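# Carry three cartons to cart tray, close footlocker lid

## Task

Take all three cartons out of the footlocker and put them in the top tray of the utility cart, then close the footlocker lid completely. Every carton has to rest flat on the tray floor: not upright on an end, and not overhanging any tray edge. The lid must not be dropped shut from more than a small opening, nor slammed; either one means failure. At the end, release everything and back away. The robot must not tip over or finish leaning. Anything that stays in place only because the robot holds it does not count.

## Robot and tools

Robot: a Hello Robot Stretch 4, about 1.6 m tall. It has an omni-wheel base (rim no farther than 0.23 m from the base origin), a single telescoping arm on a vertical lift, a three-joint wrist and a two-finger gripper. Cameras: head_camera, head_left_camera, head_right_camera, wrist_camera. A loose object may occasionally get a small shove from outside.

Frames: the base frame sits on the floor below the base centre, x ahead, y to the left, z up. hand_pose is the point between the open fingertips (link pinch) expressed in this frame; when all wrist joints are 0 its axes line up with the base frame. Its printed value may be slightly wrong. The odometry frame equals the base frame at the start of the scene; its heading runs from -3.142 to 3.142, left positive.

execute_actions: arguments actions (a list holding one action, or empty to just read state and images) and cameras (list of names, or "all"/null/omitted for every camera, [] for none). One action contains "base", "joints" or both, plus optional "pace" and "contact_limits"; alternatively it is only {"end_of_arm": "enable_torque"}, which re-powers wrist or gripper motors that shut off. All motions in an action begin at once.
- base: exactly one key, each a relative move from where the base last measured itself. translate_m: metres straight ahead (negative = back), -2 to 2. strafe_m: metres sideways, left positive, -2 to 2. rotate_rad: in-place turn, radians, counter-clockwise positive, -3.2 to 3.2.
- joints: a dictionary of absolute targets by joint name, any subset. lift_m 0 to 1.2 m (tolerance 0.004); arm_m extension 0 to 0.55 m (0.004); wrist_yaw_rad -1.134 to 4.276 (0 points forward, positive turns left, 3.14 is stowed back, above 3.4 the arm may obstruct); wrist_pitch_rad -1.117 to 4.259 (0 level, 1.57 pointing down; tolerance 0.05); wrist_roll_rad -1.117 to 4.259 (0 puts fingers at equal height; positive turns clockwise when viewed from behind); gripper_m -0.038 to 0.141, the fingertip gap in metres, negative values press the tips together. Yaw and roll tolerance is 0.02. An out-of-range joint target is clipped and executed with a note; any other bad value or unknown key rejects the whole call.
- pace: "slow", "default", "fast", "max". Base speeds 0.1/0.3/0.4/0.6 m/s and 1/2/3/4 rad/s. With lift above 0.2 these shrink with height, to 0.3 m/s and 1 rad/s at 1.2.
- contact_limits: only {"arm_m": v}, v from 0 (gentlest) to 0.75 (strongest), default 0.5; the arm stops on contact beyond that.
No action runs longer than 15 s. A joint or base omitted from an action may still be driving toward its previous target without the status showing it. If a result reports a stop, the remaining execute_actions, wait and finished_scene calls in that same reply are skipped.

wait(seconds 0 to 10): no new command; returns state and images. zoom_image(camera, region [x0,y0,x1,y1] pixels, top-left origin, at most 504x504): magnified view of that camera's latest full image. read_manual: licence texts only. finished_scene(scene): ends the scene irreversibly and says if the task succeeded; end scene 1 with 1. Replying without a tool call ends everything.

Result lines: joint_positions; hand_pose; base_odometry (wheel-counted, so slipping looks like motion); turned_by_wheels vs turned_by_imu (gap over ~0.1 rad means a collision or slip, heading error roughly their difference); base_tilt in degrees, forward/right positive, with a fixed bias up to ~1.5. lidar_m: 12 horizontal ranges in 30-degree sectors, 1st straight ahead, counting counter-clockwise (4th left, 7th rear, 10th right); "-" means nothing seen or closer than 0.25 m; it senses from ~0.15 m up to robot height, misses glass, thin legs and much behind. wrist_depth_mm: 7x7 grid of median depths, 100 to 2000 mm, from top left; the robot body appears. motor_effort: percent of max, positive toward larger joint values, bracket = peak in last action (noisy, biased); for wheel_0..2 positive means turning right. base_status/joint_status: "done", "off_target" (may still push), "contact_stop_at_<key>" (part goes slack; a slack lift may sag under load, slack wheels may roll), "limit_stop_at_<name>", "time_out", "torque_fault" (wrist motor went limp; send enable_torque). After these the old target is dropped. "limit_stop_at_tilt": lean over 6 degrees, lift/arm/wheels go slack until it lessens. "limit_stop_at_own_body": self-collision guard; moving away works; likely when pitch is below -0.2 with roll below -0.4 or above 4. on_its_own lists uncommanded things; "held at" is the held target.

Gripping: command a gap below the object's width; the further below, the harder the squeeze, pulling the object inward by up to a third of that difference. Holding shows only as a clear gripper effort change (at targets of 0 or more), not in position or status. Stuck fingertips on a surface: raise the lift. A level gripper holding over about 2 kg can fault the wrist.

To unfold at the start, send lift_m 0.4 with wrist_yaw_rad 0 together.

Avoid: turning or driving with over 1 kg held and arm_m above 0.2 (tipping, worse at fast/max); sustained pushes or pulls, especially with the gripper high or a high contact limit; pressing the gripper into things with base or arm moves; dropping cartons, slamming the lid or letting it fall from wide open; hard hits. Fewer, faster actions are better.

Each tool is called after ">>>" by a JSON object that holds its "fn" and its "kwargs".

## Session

>>> {"fn": "execute_actions", "kwargs": {"actions": []}}

Scene clock: 0.00 s.
base_odometry: x=+0.000 y=+0.000 heading=+0.000 (m, m, rad; odometry frame)
turned_by_wheels: +0.000 (rad since the last result)
turned_by_imu: +0.000 (rad since the last result)
base_tilt: forward=+0.3 right=+0.1 (deg)
lidar_m: 1.87 1.55 1.50 1.30 1.28 2.18 2.45 2.18 1.44 1.61 1.75 1.74
base_status: not commanded
joint_positions: lift_m=+0.246 arm_m=+0.002 wrist_yaw_rad=+3.164 wrist_pitch_rad=-0.017 wrist_roll_rad=+0.011 gripper_m=+0.057
joint_status: not commanded
motor_effort: lift_m=+18 arm_m=-1 wrist_yaw_rad=+0 wrist_pitch_rad=-7 wrist_roll_rad=+0 gripper_m=-1 wheel_0=+0 wheel_1=+0 wheel_2=+0 (%)
hand_pose: x=-0.1172 y=+0.0810 z=+0.4294 quat_wxyz=(-0.011, +0.009, +0.005, +1.000) (m; base frame)
wrist_depth_mm: - 133 - - - - 1756 / - 114 147 - - - 1808 / - 121 158 - - - 1756 / 137 136 - - - - 1808 / 224 - - - - - 1808 / 723 1430 216 1255 1118 1255 1205 / 222 976 976 - 976 878 904
pictures: head_camera, head_left_camera, head_right_camera, wrist_camera
Images, in order (width x height): head_camera 420x560, head_left_camera 420x672, head_right_camera 420x672, wrist_camera 616x392.

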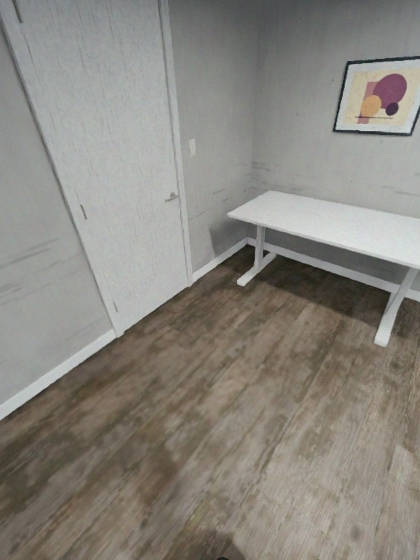

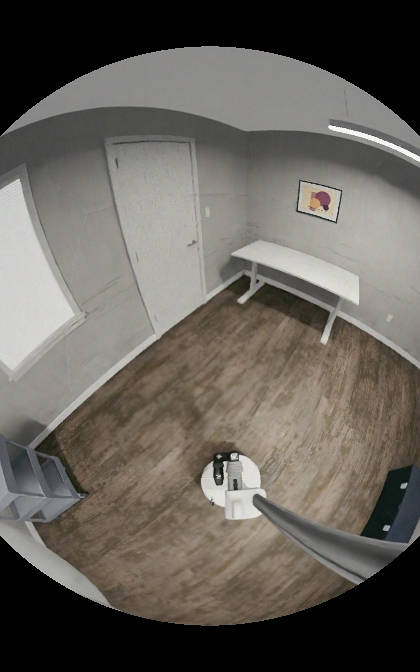

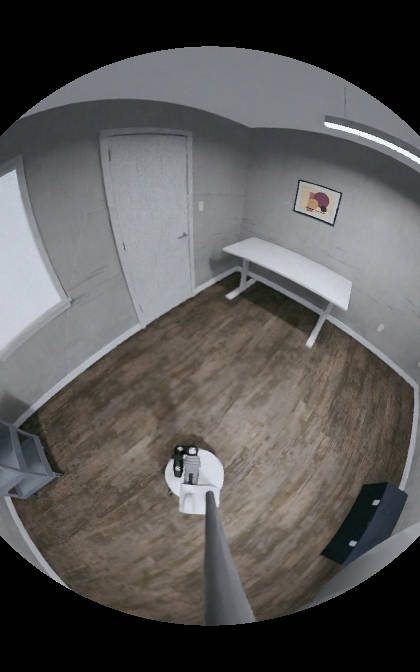

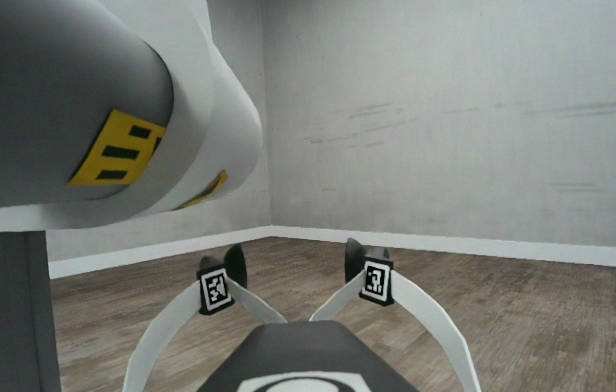

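>>> {"fn": "execute_actions", "kwargs": {"actions": [{"base":{"rotate_rad":-2.05},"joints":{"lift_m":0.4,"wrist_yaw_rad":0,"wrist_pitch_rad":0,"wrist_roll_rad":0,"gripper_m":0.07}}], "cameras": ["head_camera","wrist_camera"]}}

Scene clock: 3.70 s.
base_odometry: x=+0.000 y=+0.000 heading=-2.050 (m, m, rad; odometry frame)
turned_by_wheels: -2.050 (rad since the last result)
turned_by_imu: -2.059 (rad since the last result)
base_tilt: forward=+0.3 right=+0.1 (deg)
lidar_m: 1.44 2.48 1.76 1.75 1.82 1.55 1.51 1.26 1.28 2.19 2.49 2.19
base_status: done
joint_positions: lift_m=+0.400 arm_m=+0.002 wrist_yaw_rad=+0.001 wrist_pitch_rad=+0.002 wrist_roll_rad=+0.000 gripper_m=+0.070
joint_status: all done
motor_effort: lift_m=+24(25) arm_m=+0(0) wrist_yaw_rad=-2(10) wrist_pitch_rad=-7(8) wrist_roll_rad=+0(2) gripper_m=+0(0) wheel_0=+2(9) wheel_1=+1(7) wheel_2=+1(7) (%)
hand_pose: x=+0.4617 y=-0.0872 z=+0.5772 quat_wxyz=(+1.000, +0.000, +0.001, +0.000) (m; base frame)
wrist_depth_mm: - - - 1863 1808 1756 1661 / - - - 1921 1863 1756 1708 / - - - 1921 1863 1808 1708 / - - - 1983 1921 1808 1708 / - - 1336 1281 1808 1808 1708 / 1756 1756 1308 1255 1205 1576 1537 / 1229 1182 1205 - 1229 1138 1138
pictures: head_camera, wrist_camera
Images, in order (width x height): head_camera 420x560, wrist_camera 616x392.

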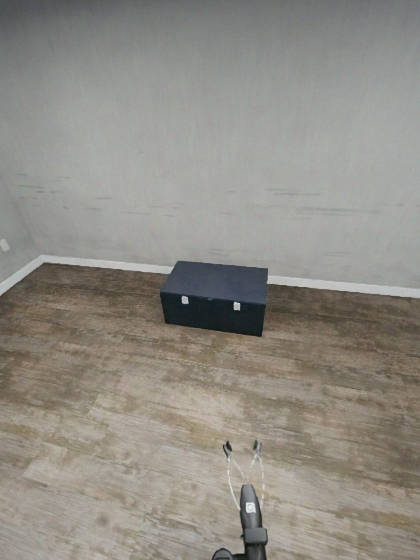

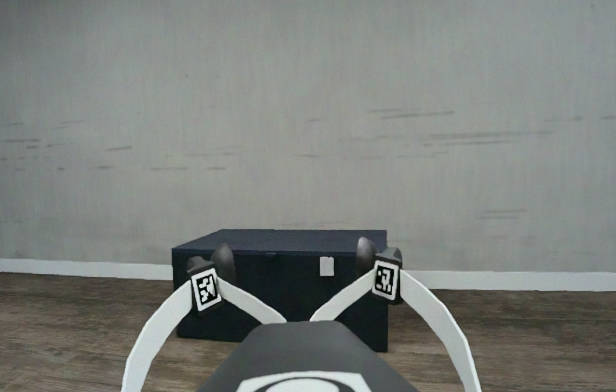

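>>> {"fn": "execute_actions", "kwargs": {"actions": [{"base":{"rotate_rad":0.205},"joints":{"lift_m":0.165},"pace":"fast"}], "cameras": []}}

>>> {"fn": "execute_actions", "kwargs": {"actions": [{"base":{"translate_m":0.99},"pace":"max"}], "cameras": []}}

>>> {"fn": "execute_actions", "kwargs": {"actions": [{"base":{"rotate_rad":-0.388}}], "cameras": ["head_camera","wrist_camera"]}}

Scene clock: 6.87 s.
base_odometry: x=+0.000 y=+0.000 heading=-1.845 (m, m, rad; odometry frame)
turned_by_wheels: +0.205 (rad since the last result)
turned_by_imu: +0.205 (rad since the last result)
base_tilt: forward=+0.3 right=+0.0 (deg)
lidar_m: 1.48 2.70 1.75 1.78 1.66 1.52 1.55 1.27 2.20 2.23 2.34 1.45
base_status: done
joint_positions: lift_m=+0.165 arm_m=+0.002 wrist_yaw_rad=+0.000 wrist_pitch_rad=+0.002 wrist_roll_rad=+0.000 gripper_m=+0.070
joint_status: all done
motor_effort: lift_m=+14(20) arm_m=+0(0) wrist_yaw_rad=+0(1) wrist_pitch_rad=-7(6) wrist_roll_rad=+0(0) gripper_m=-1(0) wheel_0=-1(7) wheel_1=-1(7) wheel_2=+0(7) (%)
hand_pose: x=+0.4617 y=-0.0873 z=+0.3430 quat_wxyz=(+1.000, +0.000, +0.001, +0.000) (m; base frame)
wrist_depth_mm: - - - - 1808 1661 1576 / - - - - 1863 1708 1576 / - - - - 1921 1756 1576 / - - - 1336 1205 1708 1576 / 1921 1863 1863 1366 1182 1160 1576 / 1098 1078 904 960 878 1008 976 / 778 759 759 - 768 707 715
pictures: none
No camera images: the call's "cameras" was empty. Leave "cameras" out to get every camera's image.

Scene clock: 10.07 s.
base_odometry: x=-0.268 y=-0.953 heading=-1.845 (m, m, rad; odometry frame)
turned_by_wheels: +0.000 (rad since the last result)
turned_by_imu: +0.001 (rad since the last result)
base_tilt: forward=+0.2 right=+0.1 (deg)
lidar_m: 0.57 1.69 2.11 1.49 1.78 2.43 2.37 2.17 2.61 2.00 0.59 0.54
base_status: done
joint_positions: lift_m=+0.165 arm_m=+0.002 wrist_yaw_rad=+0.000 wrist_pitch_rad=+0.002 wrist_roll_rad=+0.000 gripper_m=+0.070
joint_status: not commanded
motor_effort: lift_m=+15(15) arm_m=+0(0) wrist_yaw_rad=-1(0) wrist_pitch_rad=-7(6) wrist_roll_rad=+0(0) gripper_m=-1(2) wheel_0=-1(10) wheel_1=-1(7) wheel_2=+0(15) (%)
hand_pose: x=+0.4617 y=-0.0874 z=+0.3428 quat_wxyz=(+1.000, +0.000, +0.001, +0.000) (m; base frame)
wrist_depth_mm: 1576 1366 1205 1098 991 917 842 / 1618 1366 1229 1138 1008 917 854 / 1618 1397 1229 1118 1008 931 878 / 1576 1430 1229 621 559 512 477 / 1576 1430 394 366 317 303 281 / 1078 1078 389 342 319 301 282 / 788 759 433 - 329 303 285
pictures: none
No camera images: the call's "cameras" was empty. Leave "cameras" out to get every camera's image.

Scene clock: 11.23 s.
base_odometry: x=-0.268 y=-0.953 heading=-2.233 (m, m, rad; odometry frame)
turned_by_wheels: -0.388 (rad since the last result)
turned_by_imu: -0.390 (rad since the last result)
base_tilt: forward=+0.2 right=+0.2 (deg)
lidar_m: 0.55 0.59 1.94 2.12 1.53 2.03 2.44 2.17 2.36 2.61 1.75 0.58
base_status: done
joint_positions: lift_m=+0.165 arm_m=+0.002 wrist_yaw_rad=+0.000 wrist_pitch_rad=+0.002 wrist_roll_rad=+0.000 gripper_m=+0.070
joint_status: not commanded
motor_effort: lift_m=+15(16) arm_m=+0(0) wrist_yaw_rad=-1(1) wrist_pitch_rad=-8(6) wrist_roll_rad=-1(0) gripper_m=-2(0) wheel_0=+1(7) wheel_1=+0(5) wheel_2=+0(7) (%)
hand_pose: x=+0.4617 y=-0.0874 z=+0.3428 quat_wxyz=(+1.000, +0.000, +0.001, +0.000) (m; base frame)
wrist_depth_mm: 1025 1042 1042 1025 1025 1025 1008 / 1060 1060 1025 1042 1025 1025 1042 / 1060 1042 1060 1042 1042 1042 1025 / 1042 778 691 621 564 517 484 / 349 347 343 345 340 338 338 / 351 349 345 347 343 343 342 / 357 355 355 - 347 347 343
pictures: head_camera, wrist_camera
Images, in order (width x height): head_camera 420x560, wrist_camera 616x392.

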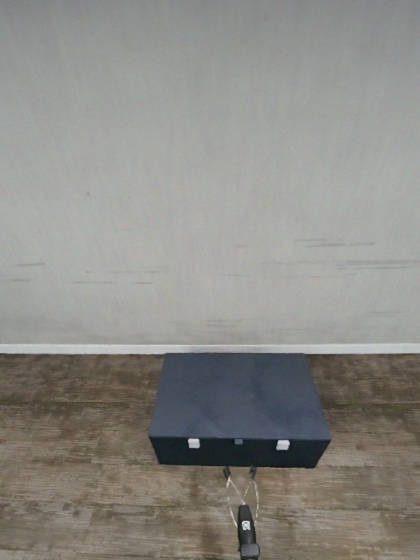

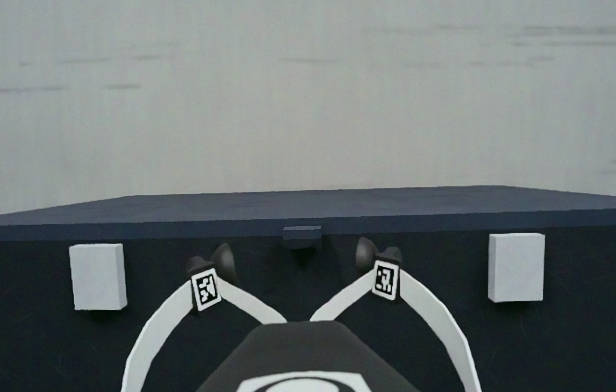

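>>> {"fn": "execute_actions", "kwargs": {"actions": [{"base":{"rotate_rad":-0.022},"joints":{"arm_m":0.06,"lift_m":0.163}}], "cameras": []}}

>>> {"fn": "execute_actions", "kwargs": {"actions": [{"base":{"strafe_m":0.011},"joints":{"arm_m":0.093,"gripper_m":0.06},"pace":"slow","contact_limits":{"arm_m":0.05}}], "cameras": ["wrist_camera"]}}

Scene clock: 14.13 s.
base_odometry: x=-0.268 y=-0.953 heading=-2.254 (m, m, rad; odometry frame)
turned_by_wheels: -0.022 (rad since the last result)
turned_by_imu: -0.022 (rad since the last result)
base_tilt: forward=+0.3 right=+0.2 (deg)
lidar_m: 0.56 0.59 1.87 2.12 1.51 1.97 2.42 2.17 2.29 2.60 1.77 0.58
base_status: done
joint_positions: lift_m=+0.163 arm_m=+0.059 wrist_yaw_rad=+0.000 wrist_pitch_rad=+0.002 wrist_roll_rad=+0.000 gripper_m=+0.070
joint_status: all done
motor_effort: lift_m=+14(14) arm_m=+6(0) wrist_yaw_rad=+0(0) wrist_pitch_rad=-7(6) wrist_roll_rad=+0(1) gripper_m=-1(1) wheel_0=+3(5) wheel_1=+2(3) wheel_2=+1(3) (%)
hand_pose: x=+0.5184 y=-0.0874 z=+0.3410 quat_wxyz=(+1.000, +0.000, +0.001, +0.000) (m; base frame)
wrist_depth_mm: 960 976 960 960 960 976 976 / 976 976 976 976 976 991 976 / 991 991 1008 991 1008 991 991 / 1008 732 647 585 530 488 455 / 287 289 287 287 286 287 274 / 278 291 290 290 290 289 278 / 294 294 294 - 294 293 294
pictures: none
No camera images: the call's "cameras" was empty. Leave "cameras" out to get every camera's image.

Scene clock: 15.57 s.
base_odometry: x=-0.259 y=-0.960 heading=-2.254 (m, m, rad; odometry frame)
turned_by_wheels: +0.000 (rad since the last result)
turned_by_imu: +0.000 (rad since the last result)
base_tilt: forward=+0.2 right=+0.2 (deg)
lidar_m: 0.55 0.58 1.86 2.11 1.49 1.97 2.43 2.18 2.30 2.61 1.79 0.58
base_status: done
joint_positions: lift_m=+0.163 arm_m=+0.092 wrist_yaw_rad=+0.000 wrist_pitch_rad=+0.002 wrist_roll_rad=+0.000 gripper_m=+0.060
joint_status: all done
motor_effort: lift_m=+14(14) arm_m=+6(5) wrist_yaw_rad=+0(0) wrist_pitch_rad=-6(7) wrist_roll_rad=+0(0) gripper_m=-2(1) wheel_0=-1(7) wheel_1=+1(6) wheel_2=+0(0) (%)
contact_limits: arm_m 0.05
hand_pose: x=+0.5513 y=-0.0874 z=+0.3410 quat_wxyz=(+1.000, +0.000, +0.001, +0.000) (m; base frame)
wrist_depth_mm: 931 931 946 931 960 946 931 / 946 946 946 931 960 960 960 / 946 946 960 960 960 960 946 / 976 960 640 580 525 484 449 / 256 257 255 255 254 255 254 / 246 257 198 257 255 257 250 / 262 260 260 - 259 259 262
pictures: wrist_camera
Images, in order (width x height): wrist_camera 616x392.

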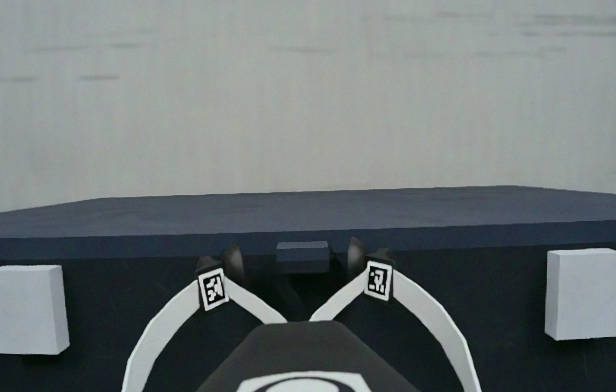

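>>> {"fn": "execute_actions", "kwargs": {"actions": [{"joints":{"arm_m":0.099,"gripper_m":-0.022}}], "cameras": []}}

>>> {"fn": "execute_actions", "kwargs": {"actions": [{"joints":{"arm_m":0.107,"lift_m":0.245},"pace":"slow"}], "cameras": ["wrist_camera"]}}

>>> {"fn": "execute_actions", "kwargs": {"actions": [{"joints":{"arm_m":0.128,"lift_m":0.325},"pace":"slow"}], "cameras": []}}

>>> {"fn": "execute_actions", "kwargs": {"actions": [{"joints":{"arm_m":0.163,"lift_m":0.4},"pace":"slow"}], "cameras": ["wrist_camera"]}}

Scene clock: 21.17 s.
base_odometry: x=-0.259 y=-0.960 heading=-2.254 (m, m, rad; odometry frame)
turned_by_wheels: +0.000 (rad since the last result)
turned_by_imu: -0.001 (rad since the last result)
base_tilt: forward=+0.3 right=+0.1 (deg)
lidar_m: 0.57 0.60 1.86 2.11 1.51 1.97 2.45 2.18 2.31 2.62 1.77 0.58
base_status: not commanded
joint_positions: lift_m=+0.163 arm_m=+0.099 wrist_yaw_rad=+0.000 wrist_pitch_rad=+0.003 wrist_roll_rad=+0.000 gripper_m=-0.021
joint_status: all done
motor_effort: lift_m=+13(13) arm_m=+1(8) wrist_yaw_rad=-1(10) wrist_pitch_rad=-9(10) wrist_roll_rad=+0(0) gripper_m=-26(29) wheel_0=-1(1) wheel_1=+0(1) wheel_2=+2(2) (%)
hand_pose: x=+0.5582 y=-0.0873 z=+0.3407 quat_wxyz=(+1.000, +0.000, +0.002, +0.000) (m; base frame)
wrist_depth_mm: 931 946 917 946 931 946 946 / 931 931 946 946 946 946 946 / 946 946 946 960 960 960 960 / 960 960 647 580 525 480 452 / 248 249 248 229 248 247 247 / 243 249 185 250 187 249 246 / 253 254 253 - 252 254 253
pictures: none
No camera images: the call's "cameras" was empty. Leave "cameras" out to get every camera's image.

Scene clock: 22.73 s.
base_odometry: x=-0.259 y=-0.960 heading=-2.254 (m, m, rad; odometry frame)
turned_by_wheels: +0.000 (rad since the last result)
turned_by_imu: +0.000 (rad since the last result)
base_tilt: forward=+0.3 right=+0.2 (deg)
lidar_m: 0.56 0.59 1.87 2.10 1.51 1.96 2.44 2.17 2.26 2.62 1.77 0.58
base_status: not commanded
joint_positions: lift_m=+0.244 arm_m=+0.107 wrist_yaw_rad=+0.000 wrist_pitch_rad=+0.012 wrist_roll_rad=+0.000 gripper_m=-0.021
joint_status: all done
on_its_own: wrist_pitch_rad is at rest, and its effort (-35) is outside its rest range (-23 to +23)
motor_effort: lift_m=+28(31) arm_m=+2(13) wrist_yaw_rad=+2(20) wrist_pitch_rad=-35(57) wrist_roll_rad=+0(0) gripper_m=-27(26) wheel_0=-1(1) wheel_1=+0(0) wheel_2=+1(3) (%)
hand_pose: x=+0.5660 y=-0.0875 z=+0.4191 quat_wxyz=(+1.000, +0.000, +0.006, +0.000) (m; base frame)
wrist_depth_mm: 917 917 917 917 917 931 931 / 917 931 917 931 931 931 931 / 946 931 946 946 946 960 946 / 946 946 960 946 960 960 960 / 322 278 249 249 249 287 496 / 535 691 185 691 190 683 549 / 362 249 252 - 257 251 250
pictures: wrist_camera
Images, in order (width x height): wrist_camera 616x392.

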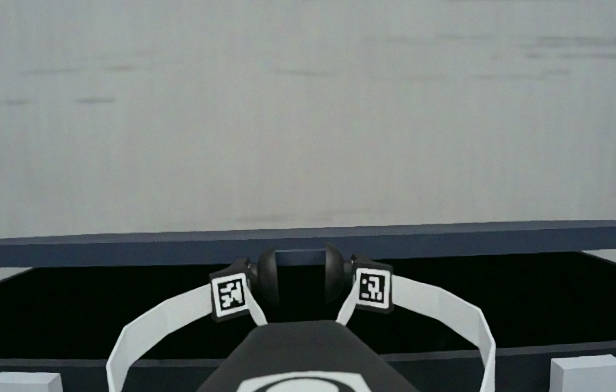

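Scene clock: 24.27 s.
base_odometry: x=-0.259 y=-0.960 heading=-2.254 (m, m, rad; odometry frame)
turned_by_wheels: +0.000 (rad since the last result)
turned_by_imu: +0.000 (rad since the last result)
base_tilt: forward=+0.3 right=+0.2 (deg)
lidar_m: 0.56 0.57 1.86 2.09 1.49 1.97 2.43 2.18 2.28 2.60 1.79 0.57
base_status: not commanded
joint_positions: lift_m=+0.324 arm_m=+0.127 wrist_yaw_rad=-0.002 wrist_pitch_rad=+0.014 wrist_roll_rad=+0.000 gripper_m=-0.021
joint_status: all done
on_its_own: wrist_pitch_rad is at rest, and its effort (-40) is outside its rest range (-23 to +23)
motor_effort: lift_m=+28(29) arm_m=+3(12) wrist_yaw_rad=+5(22) wrist_pitch_rad=-40(41) wrist_roll_rad=+0(0) gripper_m=-25(29) wheel_0=-1(1) wheel_1=+0(0) wheel_2=+0(4) (%)
hand_pose: x=+0.5867 y=-0.0879 z=+0.4984 quat_wxyz=(+1.000, +0.000, +0.007, -0.001) (m; base frame)
wrist_depth_mm: 891 878 891 904 904 904 904 / 891 904 917 904 917 917 931 / 917 917 917 917 917 931 931 / 931 917 917 931 931 931 946 / 281 303 250 382 249 294 394 / 946 668 184 668 187 676 580 / 530 683 691 - 683 676 549
pictures: none
No camera images: the call's "cameras" was empty. Leave "cameras" out to get every camera's image.

Scene clock: 25.77 s.
base_odometry: x=-0.259 y=-0.960 heading=-2.254 (m, m, rad; odometry frame)
turned_by_wheels: +0.000 (rad since the last result)
turned_by_imu: +0.000 (rad since the last result)
base_tilt: forward=+0.3 right=+0.1 (deg)
lidar_m: 0.55 0.60 1.89 2.10 1.51 1.95 2.43 2.17 2.28 2.61 1.79 0.58
base_status: not commanded
joint_positions: lift_m=+0.399 arm_m=+0.162 wrist_yaw_rad=-0.004 wrist_pitch_rad=+0.013 wrist_roll_rad=+0.000 gripper_m=-0.021
joint_status: all done
on_its_own: wrist_pitch_rad is at rest, and its effort (-38) is outside its rest range (-23 to +23)
motor_effort: lift_m=+28(27) arm_m=+4(10) wrist_yaw_rad=+12(13) wrist_pitch_rad=-38(41) wrist_roll_rad=+0(0) gripper_m=-21(23) wheel_0=-1(1) wheel_1=+0(0) wheel_2=+0(0) (%)
hand_pose: x=+0.6212 y=-0.0886 z=+0.5738 quat_wxyz=(+1.000, +0.000, +0.006, -0.002) (m; base frame)
wrist_depth_mm: 866 854 866 866 866 878 878 / 878 878 878 866 878 878 891 / 878 878 878 891 904 891 891 / 891 904 904 891 904 904 917 / 904 904 251 252 264 272 252 / 382 320 183 293 187 332 580 / 917 640 654 - 654 647 580
pictures: wrist_camera
Images, in order (width x height): wrist_camera 616x392.

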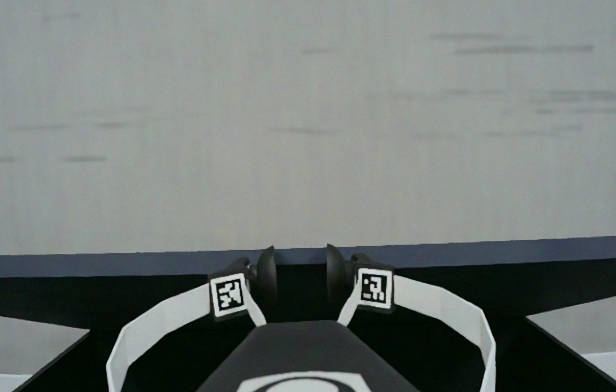

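Same box geometry. Continue.

>>> {"fn": "execute_actions", "kwargs": {"actions": [{"joints":{"arm_m":0.2,"lift_m":0.453},"pace":"slow"}], "cameras": []}}

>>> {"fn": "execute_actions", "kwargs": {"actions": [{"joints":{"arm_m":0.24,"lift_m":0.496},"pace":"slow"}], "cameras": []}}

>>> {"fn": "execute_actions", "kwargs": {"actions": [{"joints":{"arm_m":0.284,"lift_m":0.533},"pace":"slow"}], "cameras": []}}

>>> {"fn": "execute_actions", "kwargs": {"actions": [{"joints":{"arm_m":0.332,"lift_m":0.565},"pace":"slow"}], "cameras": ["wrist_camera"]}}

>>> {"fn": "execute_actions", "kwargs": {"actions": [{"joints":{"arm_m":0.39,"lift_m":0.594},"pace":"slow"}], "cameras": []}}

>>> {"fn": "execute_actions", "kwargs": {"actions": [{"joints":{"arm_m":0.46,"lift_m":0.618},"pace":"slow"}], "cameras": []}}

>>> {"fn": "execute_actions", "kwargs": {"actions": [{"joints":{"arm_m":0.54,"lift_m":0.63},"pace":"slow"}], "cameras": ["wrist_camera"]}}

>>> {"fn": "execute_actions", "kwargs": {"actions": [{"base":{"translate_m":0.08},"pace":"slow"}], "cameras": ["wrist_camera","head_camera"]}}

Scene clock: 28.77 s.
base_odometry: x=-0.259 y=-0.960 heading=-2.254 (m, m, rad; odometry frame)
turned_by_wheels: +0.000 (rad since the last result)
turned_by_imu: +0.000 (rad since the last result)
base_tilt: forward=+0.3 right=+0.1 (deg)
lidar_m: 0.54 0.59 1.87 2.09 1.51 1.97 2.44 2.18 2.27 2.61 1.77 0.58
base_status: not commanded
joint_positions: lift_m=+0.452 arm_m=+0.199 wrist_yaw_rad=-0.005 wrist_pitch_rad=+0.009 wrist_roll_rad=+0.000 gripper_m=-0.021
joint_status: all done
on_its_own: wrist_yaw_rad is at rest, and its effort (+15) is outside its rest range (-13 to +13); wrist_pitch_rad is at rest, and its effort (-27) is outside its rest range (-23 to +23)
motor_effort: lift_m=+26(27) arm_m=+6(4) wrist_yaw_rad=+15(15) wrist_pitch_rad=-27(50) wrist_roll_rad=-1(0) gripper_m=-21(25) wheel_0=-1(1) wheel_1=+0(0) wheel_2=+0(0) (%)
hand_pose: x=+0.6578 y=-0.0890 z=+0.6279 quat_wxyz=(+1.000, +0.000, +0.005, -0.003) (m; base frame)
wrist_depth_mm: 831 831 831 831 842 831 831 / 831 842 842 842 842 854 854 / 854 842 854 854 854 866 866 / 854 854 866 878 878 878 878 / 866 866 866 243 251 255 263 / 297 274 184 263 186 278 343 / 508 469 477 - 525 609 891
pictures: none
No camera images: the call's "cameras" was empty. Leave "cameras" out to get every camera's image.

Scene clock: 30.30 s.
base_odometry: x=-0.259 y=-0.960 heading=-2.255 (m, m, rad; odometry frame)
turned_by_wheels: +0.000 (rad since the last result)
turned_by_imu: +0.000 (rad since the last result)
base_tilt: forward=+0.2 right=+0.1 (deg)
lidar_m: 0.54 0.60 1.88 2.10 1.50 1.98 2.44 2.19 2.28 2.63 1.77 0.58
base_status: not commanded
joint_positions: lift_m=+0.495 arm_m=+0.239 wrist_yaw_rad=-0.007 wrist_pitch_rad=+0.006 wrist_roll_rad=+0.000 gripper_m=-0.021
joint_status: all done
on_its_own: wrist_yaw_rad is at rest, and its effort (+20) is outside its rest range (-13 to +13)
motor_effort: lift_m=+25(29) arm_m=+7(8) wrist_yaw_rad=+20(20) wrist_pitch_rad=-17(54) wrist_roll_rad=-1(0) gripper_m=-20(26) wheel_0=-2(1) wheel_1=+0(0) wheel_2=+0(1) (%)
hand_pose: x=+0.6976 y=-0.0894 z=+0.6720 quat_wxyz=(+1.000, +0.000, +0.003, -0.003) (m; base frame)
wrist_depth_mm: 788 788 798 798 798 809 809 / 798 798 798 809 809 809 820 / 809 809 809 820 831 820 842 / 820 820 831 831 831 831 831 / 820 820 820 238 842 253 252 / 271 257 185 251 186 263 298 / 366 351 353 - 373 410 433
pictures: none
No camera images: the call's "cameras" was empty. Leave "cameras" out to get every camera's image.

Scene clock: 31.90 s.
base_odometry: x=-0.259 y=-0.960 heading=-2.255 (m, m, rad; odometry frame)
turned_by_wheels: +0.000 (rad since the last result)
turned_by_imu: +0.000 (rad since the last result)
base_tilt: forward=+0.2 right=+0.1 (deg)
lidar_m: 0.56 0.59 1.88 2.11 1.49 1.98 2.44 2.21 2.31 2.61 1.76 0.59
base_status: not commanded
joint_positions: lift_m=+0.533 arm_m=+0.283 wrist_yaw_rad=-0.008 wrist_pitch_rad=+0.004 wrist_roll_rad=+0.000 gripper_m=-0.021
joint_status: all done
on_its_own: wrist_yaw_rad is at rest, and its effort (+22) is outside its rest range (-13 to +13)
motor_effort: lift_m=+25(30) arm_m=+7(8) wrist_yaw_rad=+22(24) wrist_pitch_rad=-11(55) wrist_roll_rad=+0(1) gripper_m=-22(23) wheel_0=-2(2) wheel_1=-1(1) wheel_2=-1(1) (%)
hand_pose: x=+0.7414 y=-0.0897 z=+0.7097 quat_wxyz=(+1.000, +0.000, +0.002, -0.004) (m; base frame)
wrist_depth_mm: 741 750 750 750 768 768 768 / 759 750 750 768 768 768 778 / 759 768 759 768 778 778 788 / 768 768 788 778 788 788 788 / 778 788 778 236 798 798 253 / 257 248 186 253 187 254 277 / 314 304 309 - 317 329 342
pictures: none
No camera images: the call's "cameras" was empty. Leave "cameras" out to get every camera's image.

Scene clock: 33.57 s.
base_odometry: x=-0.259 y=-0.960 heading=-2.255 (m, m, rad; odometry frame)
turned_by_wheels: +0.000 (rad since the last result)
turned_by_imu: +0.000 (rad since the last result)
base_tilt: forward=+0.3 right=+0.1 (deg)
lidar_m: 0.57 0.60 1.85 2.09 1.50 1.97 2.45 2.19 2.28 2.61 1.76 0.57
base_status: not commanded
joint_positions: lift_m=+0.565 arm_m=+0.331 wrist_yaw_rad=-0.009 wrist_pitch_rad=+0.002 wrist_roll_rad=+0.000 gripper_m=-0.021
joint_status: all done
on_its_own: wrist_yaw_rad is at rest, and its effort (+25) is outside its rest range (-13 to +13)
motor_effort: lift_m=+25(29) arm_m=+7(8) wrist_yaw_rad=+25(26) wrist_pitch_rad=-9(54) wrist_roll_rad=-1(1) gripper_m=-20(24) wheel_0=-3(3) wheel_1=-1(1) wheel_2=-2(2) (%)
hand_pose: x=+0.7894 y=-0.0900 z=+0.7420 quat_wxyz=(+1.000, +0.000, +0.001, -0.004) (m; base frame)
wrist_depth_mm: 699 699 707 707 715 715 723 / 715 707 707 715 723 732 723 / 715 723 723 723 732 732 741 / 723 732 732 741 741 750 750 / 732 732 741 234 741 741 750 / 250 242 185 247 187 247 264 / 285 279 282 - 289 297 304
pictures: wrist_camera
Images, in order (width x height): wrist_camera 616x392.

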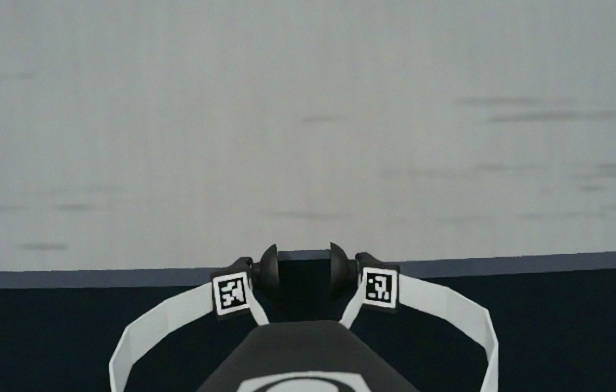

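Scene clock: 35.37 s.
base_odometry: x=-0.259 y=-0.960 heading=-2.255 (m, m, rad; odometry frame)
turned_by_wheels: +0.000 (rad since the last result)
turned_by_imu: +0.000 (rad since the last result)
base_tilt: forward=+0.2 right=+0.2 (deg)
lidar_m: 0.55 0.60 1.87 2.10 1.52 1.96 2.44 2.16 2.28 2.62 1.77 0.59
base_status: not commanded
joint_positions: lift_m=+0.594 arm_m=+0.389 wrist_yaw_rad=-0.010 wrist_pitch_rad=+0.002 wrist_roll_rad=+0.000 gripper_m=-0.021
joint_status: all done
on_its_own: wrist_yaw_rad is at rest, and its effort (+28) is outside its rest range (-13 to +13)
motor_effort: lift_m=+25(30) arm_m=+7(5) wrist_yaw_rad=+28(28) wrist_pitch_rad=-6(59) wrist_roll_rad=+0(1) gripper_m=-20(23) wheel_0=-4(4) wheel_1=-2(2) wheel_2=-3(3) (%)
hand_pose: x=+0.8473 y=-0.0902 z=+0.7712 quat_wxyz=(+1.000, +0.000, +0.001, -0.005) (m; base frame)
wrist_depth_mm: 647 647 654 654 654 661 668 / 654 654 654 668 661 661 668 / 654 668 668 668 676 676 683 / 661 668 668 683 676 676 691 / 676 676 676 234 691 683 699 / 242 239 185 242 187 243 253 / 264 263 264 - 270 276 278
pictures: none
No camera images: the call's "cameras" was empty. Leave "cameras" out to get every camera's image.

Scene clock: 37.33 s.
base_odometry: x=-0.259 y=-0.960 heading=-2.255 (m, m, rad; odometry frame)
turned_by_wheels: +0.000 (rad since the last result)
turned_by_imu: -0.001 (rad since the last result)
base_tilt: forward=+0.3 right=+0.1 (deg)
lidar_m: 0.55 0.61 1.89 2.08 1.50 1.96 2.44 2.19 2.28 2.61 1.77 0.58
base_status: not commanded
joint_positions: lift_m=+0.618 arm_m=+0.459 wrist_yaw_rad=-0.011 wrist_pitch_rad=+0.003 wrist_roll_rad=+0.000 gripper_m=-0.021
joint_status: all done
on_its_own: wrist_yaw_rad is at rest, and its effort (+31) is outside its rest range (-13 to +13)
motor_effort: lift_m=+25(30) arm_m=+6(6) wrist_yaw_rad=+31(32) wrist_pitch_rad=-9(56) wrist_roll_rad=+0(1) gripper_m=-22(23) wheel_0=-6(6) wheel_1=-4(4) wheel_2=-4(4) (%)
hand_pose: x=+0.9173 y=-0.0905 z=+0.7949 quat_wxyz=(+1.000, +0.000, +0.001, -0.005) (m; base frame)
wrist_depth_mm: 574 580 585 591 591 597 603 / 580 585 597 597 597 603 603 / 591 597 597 597 603 609 615 / 597 597 603 609 615 615 615 / 603 603 609 236 615 621 621 / 238 237 186 234 187 239 244 / 248 247 249 - 253 256 259
pictures: none
No camera images: the call's "cameras" was empty. Leave "cameras" out to get every camera's image.

Scene clock: 39.40 s.
base_odometry: x=-0.259 y=-0.960 heading=-2.256 (m, m, rad; odometry frame)
turned_by_wheels: +0.000 (rad since the last result)
turned_by_imu: -0.001 (rad since the last result)
base_tilt: forward=+0.3 right=+0.2 (deg)
lidar_m: 0.56 0.60 1.86 2.09 1.51 1.96 2.43 2.19 2.27 2.62 1.77 0.58
base_status: not commanded
joint_positions: lift_m=+0.630 arm_m=+0.539 wrist_yaw_rad=-0.012 wrist_pitch_rad=+0.003 wrist_roll_rad=+0.000 gripper_m=-0.021
joint_status: all done
on_its_own: wrist_yaw_rad is at rest, and its effort (+34) is outside its rest range (-13 to +13)
motor_effort: lift_m=+25(25) arm_m=+6(1) wrist_yaw_rad=+34(34) wrist_pitch_rad=-9(38) wrist_roll_rad=+0(0) gripper_m=-21(22) wheel_0=-7(7) wheel_1=-5(5) wheel_2=-6(6) (%)
hand_pose: x=+0.9972 y=-0.0909 z=+0.8070 quat_wxyz=(+1.000, +0.000, +0.001, -0.006) (m; base frame)
wrist_depth_mm: 500 508 512 512 512 521 530 / 504 508 517 521 521 521 525 / 508 517 521 521 525 530 535 / 521 521 521 525 530 535 539 / 521 530 530 530 535 544 544 / 232 232 185 233 188 236 238 / 236 236 237 - 240 242 243
pictures: wrist_camera
Images, in order (width x height): wrist_camera 616x392.

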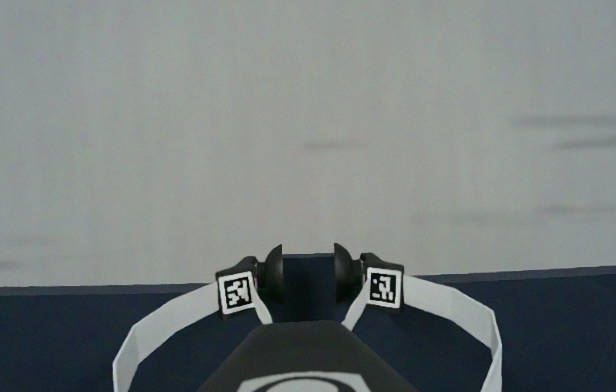

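Scene clock: 41.47 s.
base_odometry: x=-0.310 y=-1.022 heading=-2.258 (m, m, rad; odometry frame)
turned_by_wheels: -0.002 (rad since the last result)
turned_by_imu: -0.004 (rad since the last result)
base_tilt: forward=+0.3 right=+0.2 (deg)
lidar_m: 0.47 0.51 1.75 2.09 1.53 1.91 2.52 2.25 2.38 2.61 1.70 0.50
base_status: done
joint_positions: lift_m=+0.630 arm_m=+0.539 wrist_yaw_rad=-0.012 wrist_pitch_rad=+0.004 wrist_roll_rad=+0.000 gripper_m=-0.021
joint_status: not commanded
on_its_own: wrist_yaw_rad is at rest, and its effort (+34) is outside its rest range (-13 to +13)
motor_effort: lift_m=+24(24) arm_m=+6(6) wrist_yaw_rad=+34(35) wrist_pitch_rad=-13(14) wrist_roll_rad=+0(1) gripper_m=-21(21) wheel_0=-9(8) wheel_1=-5(5) wheel_2=-10(15) (%)
hand_pose: x=+0.9973 y=-0.0908 z=+0.8066 quat_wxyz=(+1.000, +0.000, +0.002, -0.006) (m; base frame)
wrist_depth_mm: 424 424 427 436 436 439 442 / 427 430 433 439 439 442 445 / 433 436 436 445 445 449 452 / 439 442 445 449 452 459 459 / 445 445 445 452 455 459 462 / 227 229 185 230 187 233 233 / 226 227 228 - 230 232 232
pictures: head_camera, wrist_camera
Images, in order (width x height): head_camera 420x560, wrist_camera 616x392.

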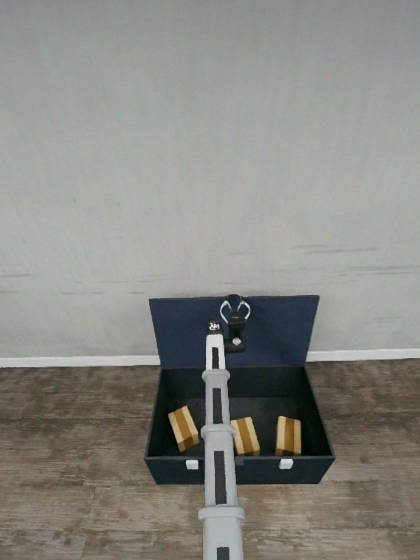

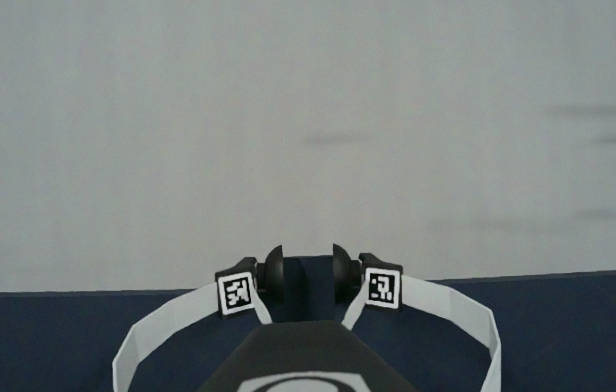

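>>> {"fn": "execute_actions", "kwargs": {"actions": [{"base":{"translate_m":0.04},"joints":{"lift_m":0.625},"pace":"slow"}], "cameras": []}}

>>> {"fn": "execute_actions", "kwargs": {"actions": [{"joints":{"gripper_m":0.065}}], "cameras": ["wrist_camera"]}}

Scene clock: 44.20 s.
base_odometry: x=-0.335 y=-1.052 heading=-2.259 (m, m, rad; odometry frame)
turned_by_wheels: -0.002 (rad since the last result)
turned_by_imu: -0.003 (rad since the last result)
base_tilt: forward=+0.3 right=+0.2 (deg)
lidar_m: 0.44 0.46 1.69 2.10 1.56 1.91 2.56 2.25 2.45 2.61 0.64 0.47
base_status: done
joint_positions: lift_m=+0.625 arm_m=+0.539 wrist_yaw_rad=-0.011 wrist_pitch_rad=+0.006 wrist_roll_rad=+0.000 gripper_m=-0.021
joint_status: all done
on_its_own: wrist_yaw_rad is at rest, and its effort (+30) is outside its rest range (-13 to +13)
motor_effort: lift_m=+15(23) arm_m=+6(6) wrist_yaw_rad=+30(34) wrist_pitch_rad=-19(18) wrist_roll_rad=+0(1) gripper_m=-22(25) wheel_0=-8(7) wheel_1=-3(4) wheel_2=-9(14) (%)
hand_pose: x=+0.9974 y=-0.0905 z=+0.8018 quat_wxyz=(+1.000, +0.000, +0.003, -0.005) (m; base frame)
wrist_depth_mm: 387 387 392 394 394 399 402 / 392 389 394 399 402 404 407 / 394 397 402 404 407 410 415 / 397 399 404 407 410 413 415 / 404 407 407 407 413 418 424 / 226 227 185 227 187 229 231 / 222 223 224 - 227 227 227
pictures: none
No camera images: the call's "cameras" was empty. Leave "cameras" out to get every camera's image.

Scene clock: 45.80 s.
base_odometry: x=-0.335 y=-1.053 heading=-2.258 (m, m, rad; odometry frame)
turned_by_wheels: +0.002 (rad since the last result)
turned_by_imu: +0.002 (rad since the last result)
base_tilt: forward=+0.3 right=+0.1 (deg)
lidar_m: 0.43 0.45 1.68 2.11 1.55 1.89 2.56 2.29 2.46 2.63 0.63 0.47
base_status: not commanded
joint_positions: lift_m=+0.625 arm_m=+0.539 wrist_yaw_rad=+0.000 wrist_pitch_rad=+0.003 wrist_roll_rad=+0.000 gripper_m=+0.065
joint_status: all done
motor_effort: lift_m=+15(15) arm_m=+6(6) wrist_yaw_rad=+1(34) wrist_pitch_rad=-8(23) wrist_roll_rad=+0(0) gripper_m=-1(22) wheel_0=+1(8) wheel_1=+1(4) wheel_2=+0(10) (%)
hand_pose: x=+0.9983 y=-0.0876 z=+0.8027 quat_wxyz=(+1.000, +0.000, +0.001, +0.000) (m; base frame)
wrist_depth_mm: 389 392 389 394 394 397 397 / 392 394 397 397 397 402 402 / 399 399 402 404 404 402 407 / 402 402 404 404 410 410 413 / 407 407 410 410 410 413 413 / 310 309 201 306 304 309 307 / 298 293 296 - 297 294 294
pictures: wrist_camera
Images, in order (width x height): wrist_camera 616x392.

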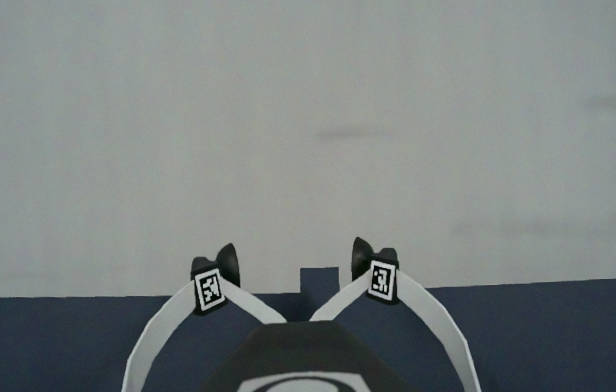

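>>> {"fn": "execute_actions", "kwargs": {"actions": [{"joints":{"arm_m":0.45,"lift_m":0.62,"wrist_pitch_rad":1.57,"wrist_roll_rad":-0.25,"gripper_m":0.141},"pace":"fast"}], "cameras": ["wrist_camera"]}}

Scene clock: 48.23 s.
base_odometry: x=-0.335 y=-1.053 heading=-2.258 (m, m, rad; odometry frame)
turned_by_wheels: +0.000 (rad since the last result)
turned_by_imu: +0.000 (rad since the last result)
base_tilt: forward=+0.3 right=+0.2 (deg)
lidar_m: 0.43 0.45 1.71 2.11 1.55 1.90 2.55 2.29 2.46 2.61 0.63 0.46
base_status: not commanded
joint_positions: lift_m=+0.620 arm_m=+0.451 wrist_yaw_rad=+0.000 wrist_pitch_rad=+1.569 wrist_roll_rad=-0.250 gripper_m=+0.141
joint_status: all done
motor_effort: lift_m=+14(17) arm_m=-6(8) wrist_yaw_rad=+0(1) wrist_pitch_rad=+1(3) wrist_roll_rad=+1(1) gripper_m=+2(2) wheel_0=+1(1) wheel_1=+1(0) wheel_2=+0(0) (%)
hand_pose: x=+0.6223 y=-0.0874 z=+0.5101 quat_wxyz=(+0.702, -0.088, +0.701, +0.088) (m; base frame)
wrist_depth_mm: 480 676 668 564 488 433 399 / 504 574 683 691 707 603 512 / 544 580 699 707 715 715 585 / 580 699 707 597 715 647 554 / 521 615 707 723 661 609 525 / 445 402 439 165 634 615 500 / 741 741 750 - 500 544 480
pictures: wrist_camera
Images, in order (width x height): wrist_camera 616x392.

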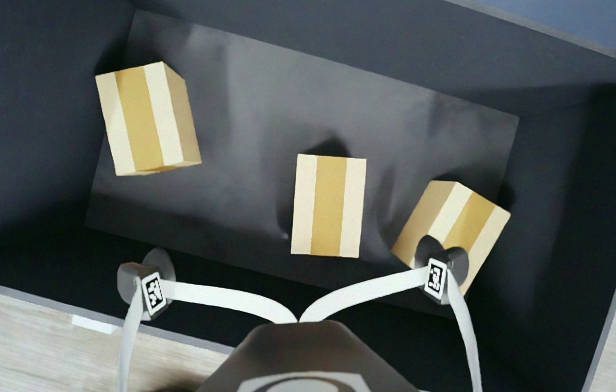

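>>> {"fn": "execute_actions", "kwargs": {"actions": [{"joints":{"lift_m":0.3,"wrist_roll_rad":-0.185,"arm_m":0.469},"base":{"strafe_m":-0.047},"pace":"fast"}], "cameras": ["wrist_camera"]}}

Scene clock: 51.77 s.
base_odometry: x=-0.372 y=-1.023 heading=-2.258 (m, m, rad; odometry frame)
turned_by_wheels: +0.000 (rad since the last result)
turned_by_imu: +0.000 (rad since the last result)
base_tilt: forward=+0.2 right=+0.2 (deg)
lidar_m: 0.45 0.46 1.69 2.15 1.61 2.04 2.57 2.21 2.47 2.56 1.60 0.46
base_status: done
joint_positions: lift_m=+0.300 arm_m=+0.468 wrist_yaw_rad=+0.000 wrist_pitch_rad=+1.570 wrist_roll_rad=-0.185 gripper_m=+0.141
joint_status: all done
motor_effort: lift_m=+14(15) arm_m=+6(4) wrist_yaw_rad=+0(1) wrist_pitch_rad=-1(2) wrist_roll_rad=+2(4) gripper_m=+2(2) wheel_0=-1(13) wheel_1=+2(10) wheel_2=+0(1) (%)
hand_pose: x=+0.6391 y=-0.0874 z=+0.1901 quat_wxyz=(+0.704, -0.065, +0.704, +0.065) (m; base frame)
wrist_depth_mm: 370 375 377 382 382 389 387 / 370 377 382 384 389 392 397 / 349 382 384 387 392 397 399 / 382 387 387 273 394 399 303 / 387 387 389 277 281 329 285 / 389 392 279 165 402 290 289 / 347 373 397 - 410 290 291
pictures: wrist_camera
Images, in order (width x height): wrist_camera 616x392.

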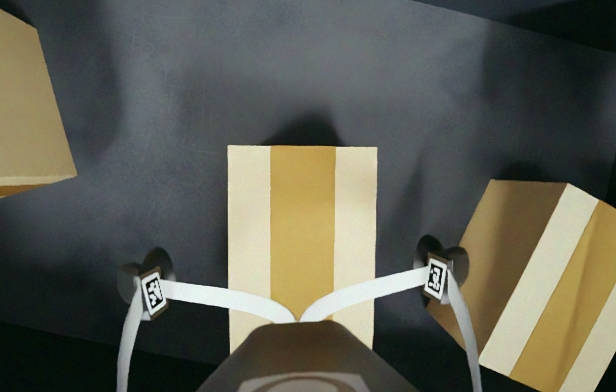

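>>> {"fn": "execute_actions", "kwargs": {"actions": [{"joints":{"lift_m":0.21}}], "cameras": []}}

>>> {"fn": "execute_actions", "kwargs": {"actions": [{"joints":{"gripper_m":0.05}}], "cameras": []}}

>>> {"fn": "execute_actions", "kwargs": {"actions": [{"joints":{"lift_m":0.58},"pace":"fast"}], "cameras": ["wrist_camera"]}}

>>> {"fn": "execute_actions", "kwargs": {"actions": [{"joints":{"arm_m":0.1,"wrist_roll_rad":0},"base":{"translate_m":-0.3},"pace":"fast"}], "cameras": []}}

>>> {"fn": "execute_actions", "kwargs": {"actions": [{"base":{"rotate_rad":-2.4},"pace":"fast"}], "cameras": ["head_camera","head_left_camera"]}}

Scene clock: 54.43 s.
base_odometry: x=-0.372 y=-1.023 heading=-2.258 (m, m, rad; odometry frame)
turned_by_wheels: +0.000 (rad since the last result)
turned_by_imu: +0.000 (rad since the last result)
base_tilt: forward=+0.3 right=+0.1 (deg)
lidar_m: 0.44 0.48 1.69 2.14 1.60 2.03 2.57 2.25 2.45 2.58 1.60 0.46
base_status: not commanded
joint_positions: lift_m=+0.211 arm_m=+0.468 wrist_yaw_rad=+0.000 wrist_pitch_rad=+1.570 wrist_roll_rad=-0.185 gripper_m=+0.141
joint_status: all done
motor_effort: lift_m=+12(13) arm_m=+6(6) wrist_yaw_rad=+1(1) wrist_pitch_rad=-2(2) wrist_roll_rad=+1(2) gripper_m=+3(2) wheel_0=-1(1) wheel_1=+2(2) wheel_2=+0(0) (%)
hand_pose: x=+0.6391 y=-0.0874 z=+0.1003 quat_wxyz=(+0.704, -0.065, +0.704, +0.065) (m; base frame)
wrist_depth_mm: 286 289 291 294 297 300 303 / 289 293 294 300 300 303 306 / 291 294 296 185 303 306 309 / 294 298 185 185 188 310 296 / 298 300 186 187 189 310 265 / 301 303 188 165 192 289 244 / 303 306 307 - 317 281 228
pictures: none
No camera images: the call's "cameras" was empty. Leave "cameras" out to get every camera's image.

Scene clock: 56.37 s.
base_odometry: x=-0.372 y=-1.023 heading=-2.258 (m, m, rad; odometry frame)
turned_by_wheels: +0.000 (rad since the last result)
turned_by_imu: +0.000 (rad since the last result)
base_tilt: forward=+0.4 right=+0.2 (deg)
lidar_m: 0.43 0.45 1.69 2.16 1.62 2.05 2.56 2.24 2.48 2.57 1.62 0.46
base_status: not commanded
joint_positions: lift_m=+0.210 arm_m=+0.468 wrist_yaw_rad=+0.000 wrist_pitch_rad=+1.570 wrist_roll_rad=-0.185 gripper_m=+0.050
joint_status: all done
motor_effort: lift_m=+14(13) arm_m=+6(6) wrist_yaw_rad=+1(1) wrist_pitch_rad=-1(2) wrist_roll_rad=+2(1) gripper_m=-22(21) wheel_0=-1(1) wheel_1=+2(2) wheel_2=-1(0) (%)
hand_pose: x=+0.6391 y=-0.0874 z=+0.1002 quat_wxyz=(+0.704, -0.065, +0.704, +0.065) (m; base frame)
wrist_depth_mm: 285 289 290 293 297 298 301 / 289 290 293 297 300 303 304 / 291 293 168 170 300 304 307 / 294 297 169 170 173 309 296 / 297 300 170 172 174 310 265 / 300 180 172 173 175 260 244 / 303 306 174 - 178 301 228
pictures: none
No camera images: the call's "cameras" was empty. Leave "cameras" out to get every camera's image.

Scene clock: 58.37 s.
base_odometry: x=-0.372 y=-1.023 heading=-2.258 (m, m, rad; odometry frame)
turned_by_wheels: +0.000 (rad since the last result)
turned_by_imu: +0.000 (rad since the last result)
base_tilt: forward=+0.3 right=+0.2 (deg)
lidar_m: 0.44 0.46 1.68 2.16 1.62 2.03 2.57 2.22 2.48 2.56 1.61 0.45
base_status: not commanded
joint_positions: lift_m=+0.580 arm_m=+0.468 wrist_yaw_rad=+0.000 wrist_pitch_rad=+1.570 wrist_roll_rad=-0.185 gripper_m=+0.050
joint_status: all done
motor_effort: lift_m=+24(25) arm_m=+6(6) wrist_yaw_rad=+0(0) wrist_pitch_rad=-1(1) wrist_roll_rad=+0(1) gripper_m=-21(22) wheel_0=-1(1) wheel_1=+2(2) wheel_2=+0(0) (%)
hand_pose: x=+0.6391 y=-0.0874 z=+0.4693 quat_wxyz=(+0.704, -0.065, +0.704, +0.065) (m; base frame)
wrist_depth_mm: 554 640 585 517 459 421 384 / 530 640 647 654 661 597 492 / 535 549 169 170 668 676 496 / 615 654 169 170 173 585 484 / 609 661 171 172 174 569 462 / 445 181 172 173 176 500 445 / 364 387 174 - 178 512 433
pictures: wrist_camera
Images, in order (width x height): wrist_camera 616x392.

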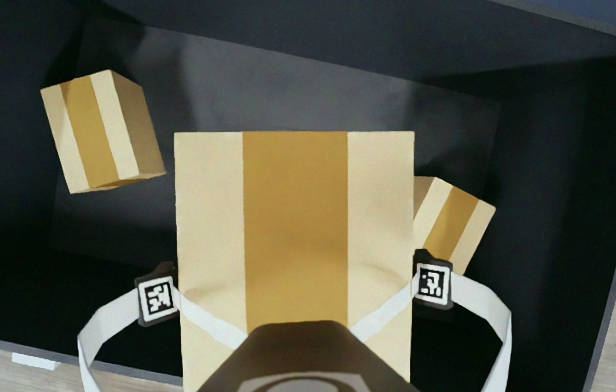

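Scene clock: 60.37 s.
base_odometry: x=-0.181 y=-0.791 heading=-2.258 (m, m, rad; odometry frame)
turned_by_wheels: +0.000 (rad since the last result)
turned_by_imu: -0.001 (rad since the last result)
base_tilt: forward=+0.3 right=+0.2 (deg)
lidar_m: 0.74 0.77 2.11 1.94 1.48 2.02 2.26 2.01 2.04 2.56 2.04 0.76
base_status: done
joint_positions: lift_m=+0.580 arm_m=+0.101 wrist_yaw_rad=+0.000 wrist_pitch_rad=+1.570 wrist_roll_rad=+0.000 gripper_m=+0.050
joint_status: all done
motor_effort: lift_m=+24(24) arm_m=-5(5) wrist_yaw_rad=+0(1) wrist_pitch_rad=-2(1) wrist_roll_rad=+1(6) gripper_m=-21(21) wheel_0=-1(8) wheel_1=+0(8) wheel_2=-2(12) (%)
hand_pose: x=+0.2720 y=-0.0874 z=+0.4693 quat_wxyz=(+0.707, +0.000, +0.707, +0.000) (m; base frame)
wrist_depth_mm: 654 661 668 676 683 683 691 / 654 661 676 683 683 699 699 / 668 668 168 169 683 699 715 / 676 683 169 170 173 707 715 / 676 683 170 172 174 715 723 / 691 181 172 174 175 715 732 / 691 484 174 - 178 732 741
pictures: none
No camera images: the call's "cameras" was empty. Leave "cameras" out to get every camera's image.

Scene clock: 62.47 s.
base_odometry: x=-0.181 y=-0.791 heading=+1.625 (m, m, rad; odometry frame)
turned_by_wheels: -2.400 (rad since the last result)
turned_by_imu: -2.412 (rad since the last result)
base_tilt: forward=+0.3 right=+0.1 (deg)
lidar_m: 2.01 2.57 2.55 1.73 0.75 0.73 1.69 2.16 1.46 1.58 2.25 2.25
base_status: done
joint_positions: lift_m=+0.580 arm_m=+0.101 wrist_yaw_rad=+0.000 wrist_pitch_rad=+1.570 wrist_roll_rad=+0.000 gripper_m=+0.050
joint_status: not commanded
motor_effort: lift_m=+22(24) arm_m=-6(6) wrist_yaw_rad=+0(1) wrist_pitch_rad=+0(1) wrist_roll_rad=+1(1) gripper_m=-20(23) wheel_0=-1(6) wheel_1=-2(10) wheel_2=-1(9) (%)
hand_pose: x=+0.2722 y=-0.0874 z=+0.4694 quat_wxyz=(+0.707, +0.000, +0.707, +0.000) (m; base frame)
wrist_depth_mm: 654 668 654 676 683 691 691 / 661 668 676 683 683 699 707 / 668 676 168 170 691 707 715 / 676 683 169 170 172 715 715 / 683 683 171 172 174 715 732 / 691 181 172 173 176 723 732 / 691 488 174 - 179 732 732
pictures: head_camera, head_left_camera
Images, in order (width x height): head_camera 420x560, head_left_camera 420x672.

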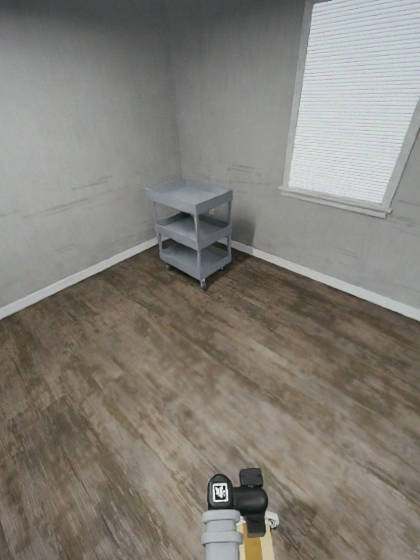

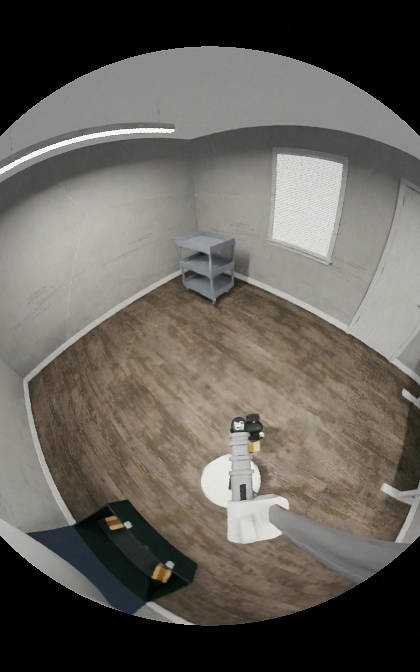

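>>> {"fn": "zoom_image", "kwargs": {"camera": "head_camera", "region": [130, 165, 260, 300]}}

Region (130, 165, 260, 300) of head_camera's 420x560 image, scaled by 3.733, with more detail than that image has; it fills the left 485 columns of this view, and the rest is white.

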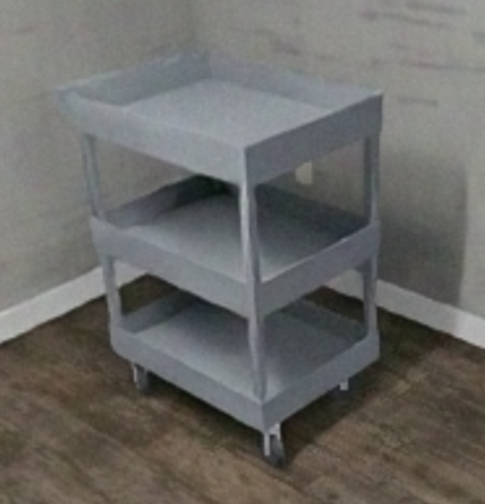

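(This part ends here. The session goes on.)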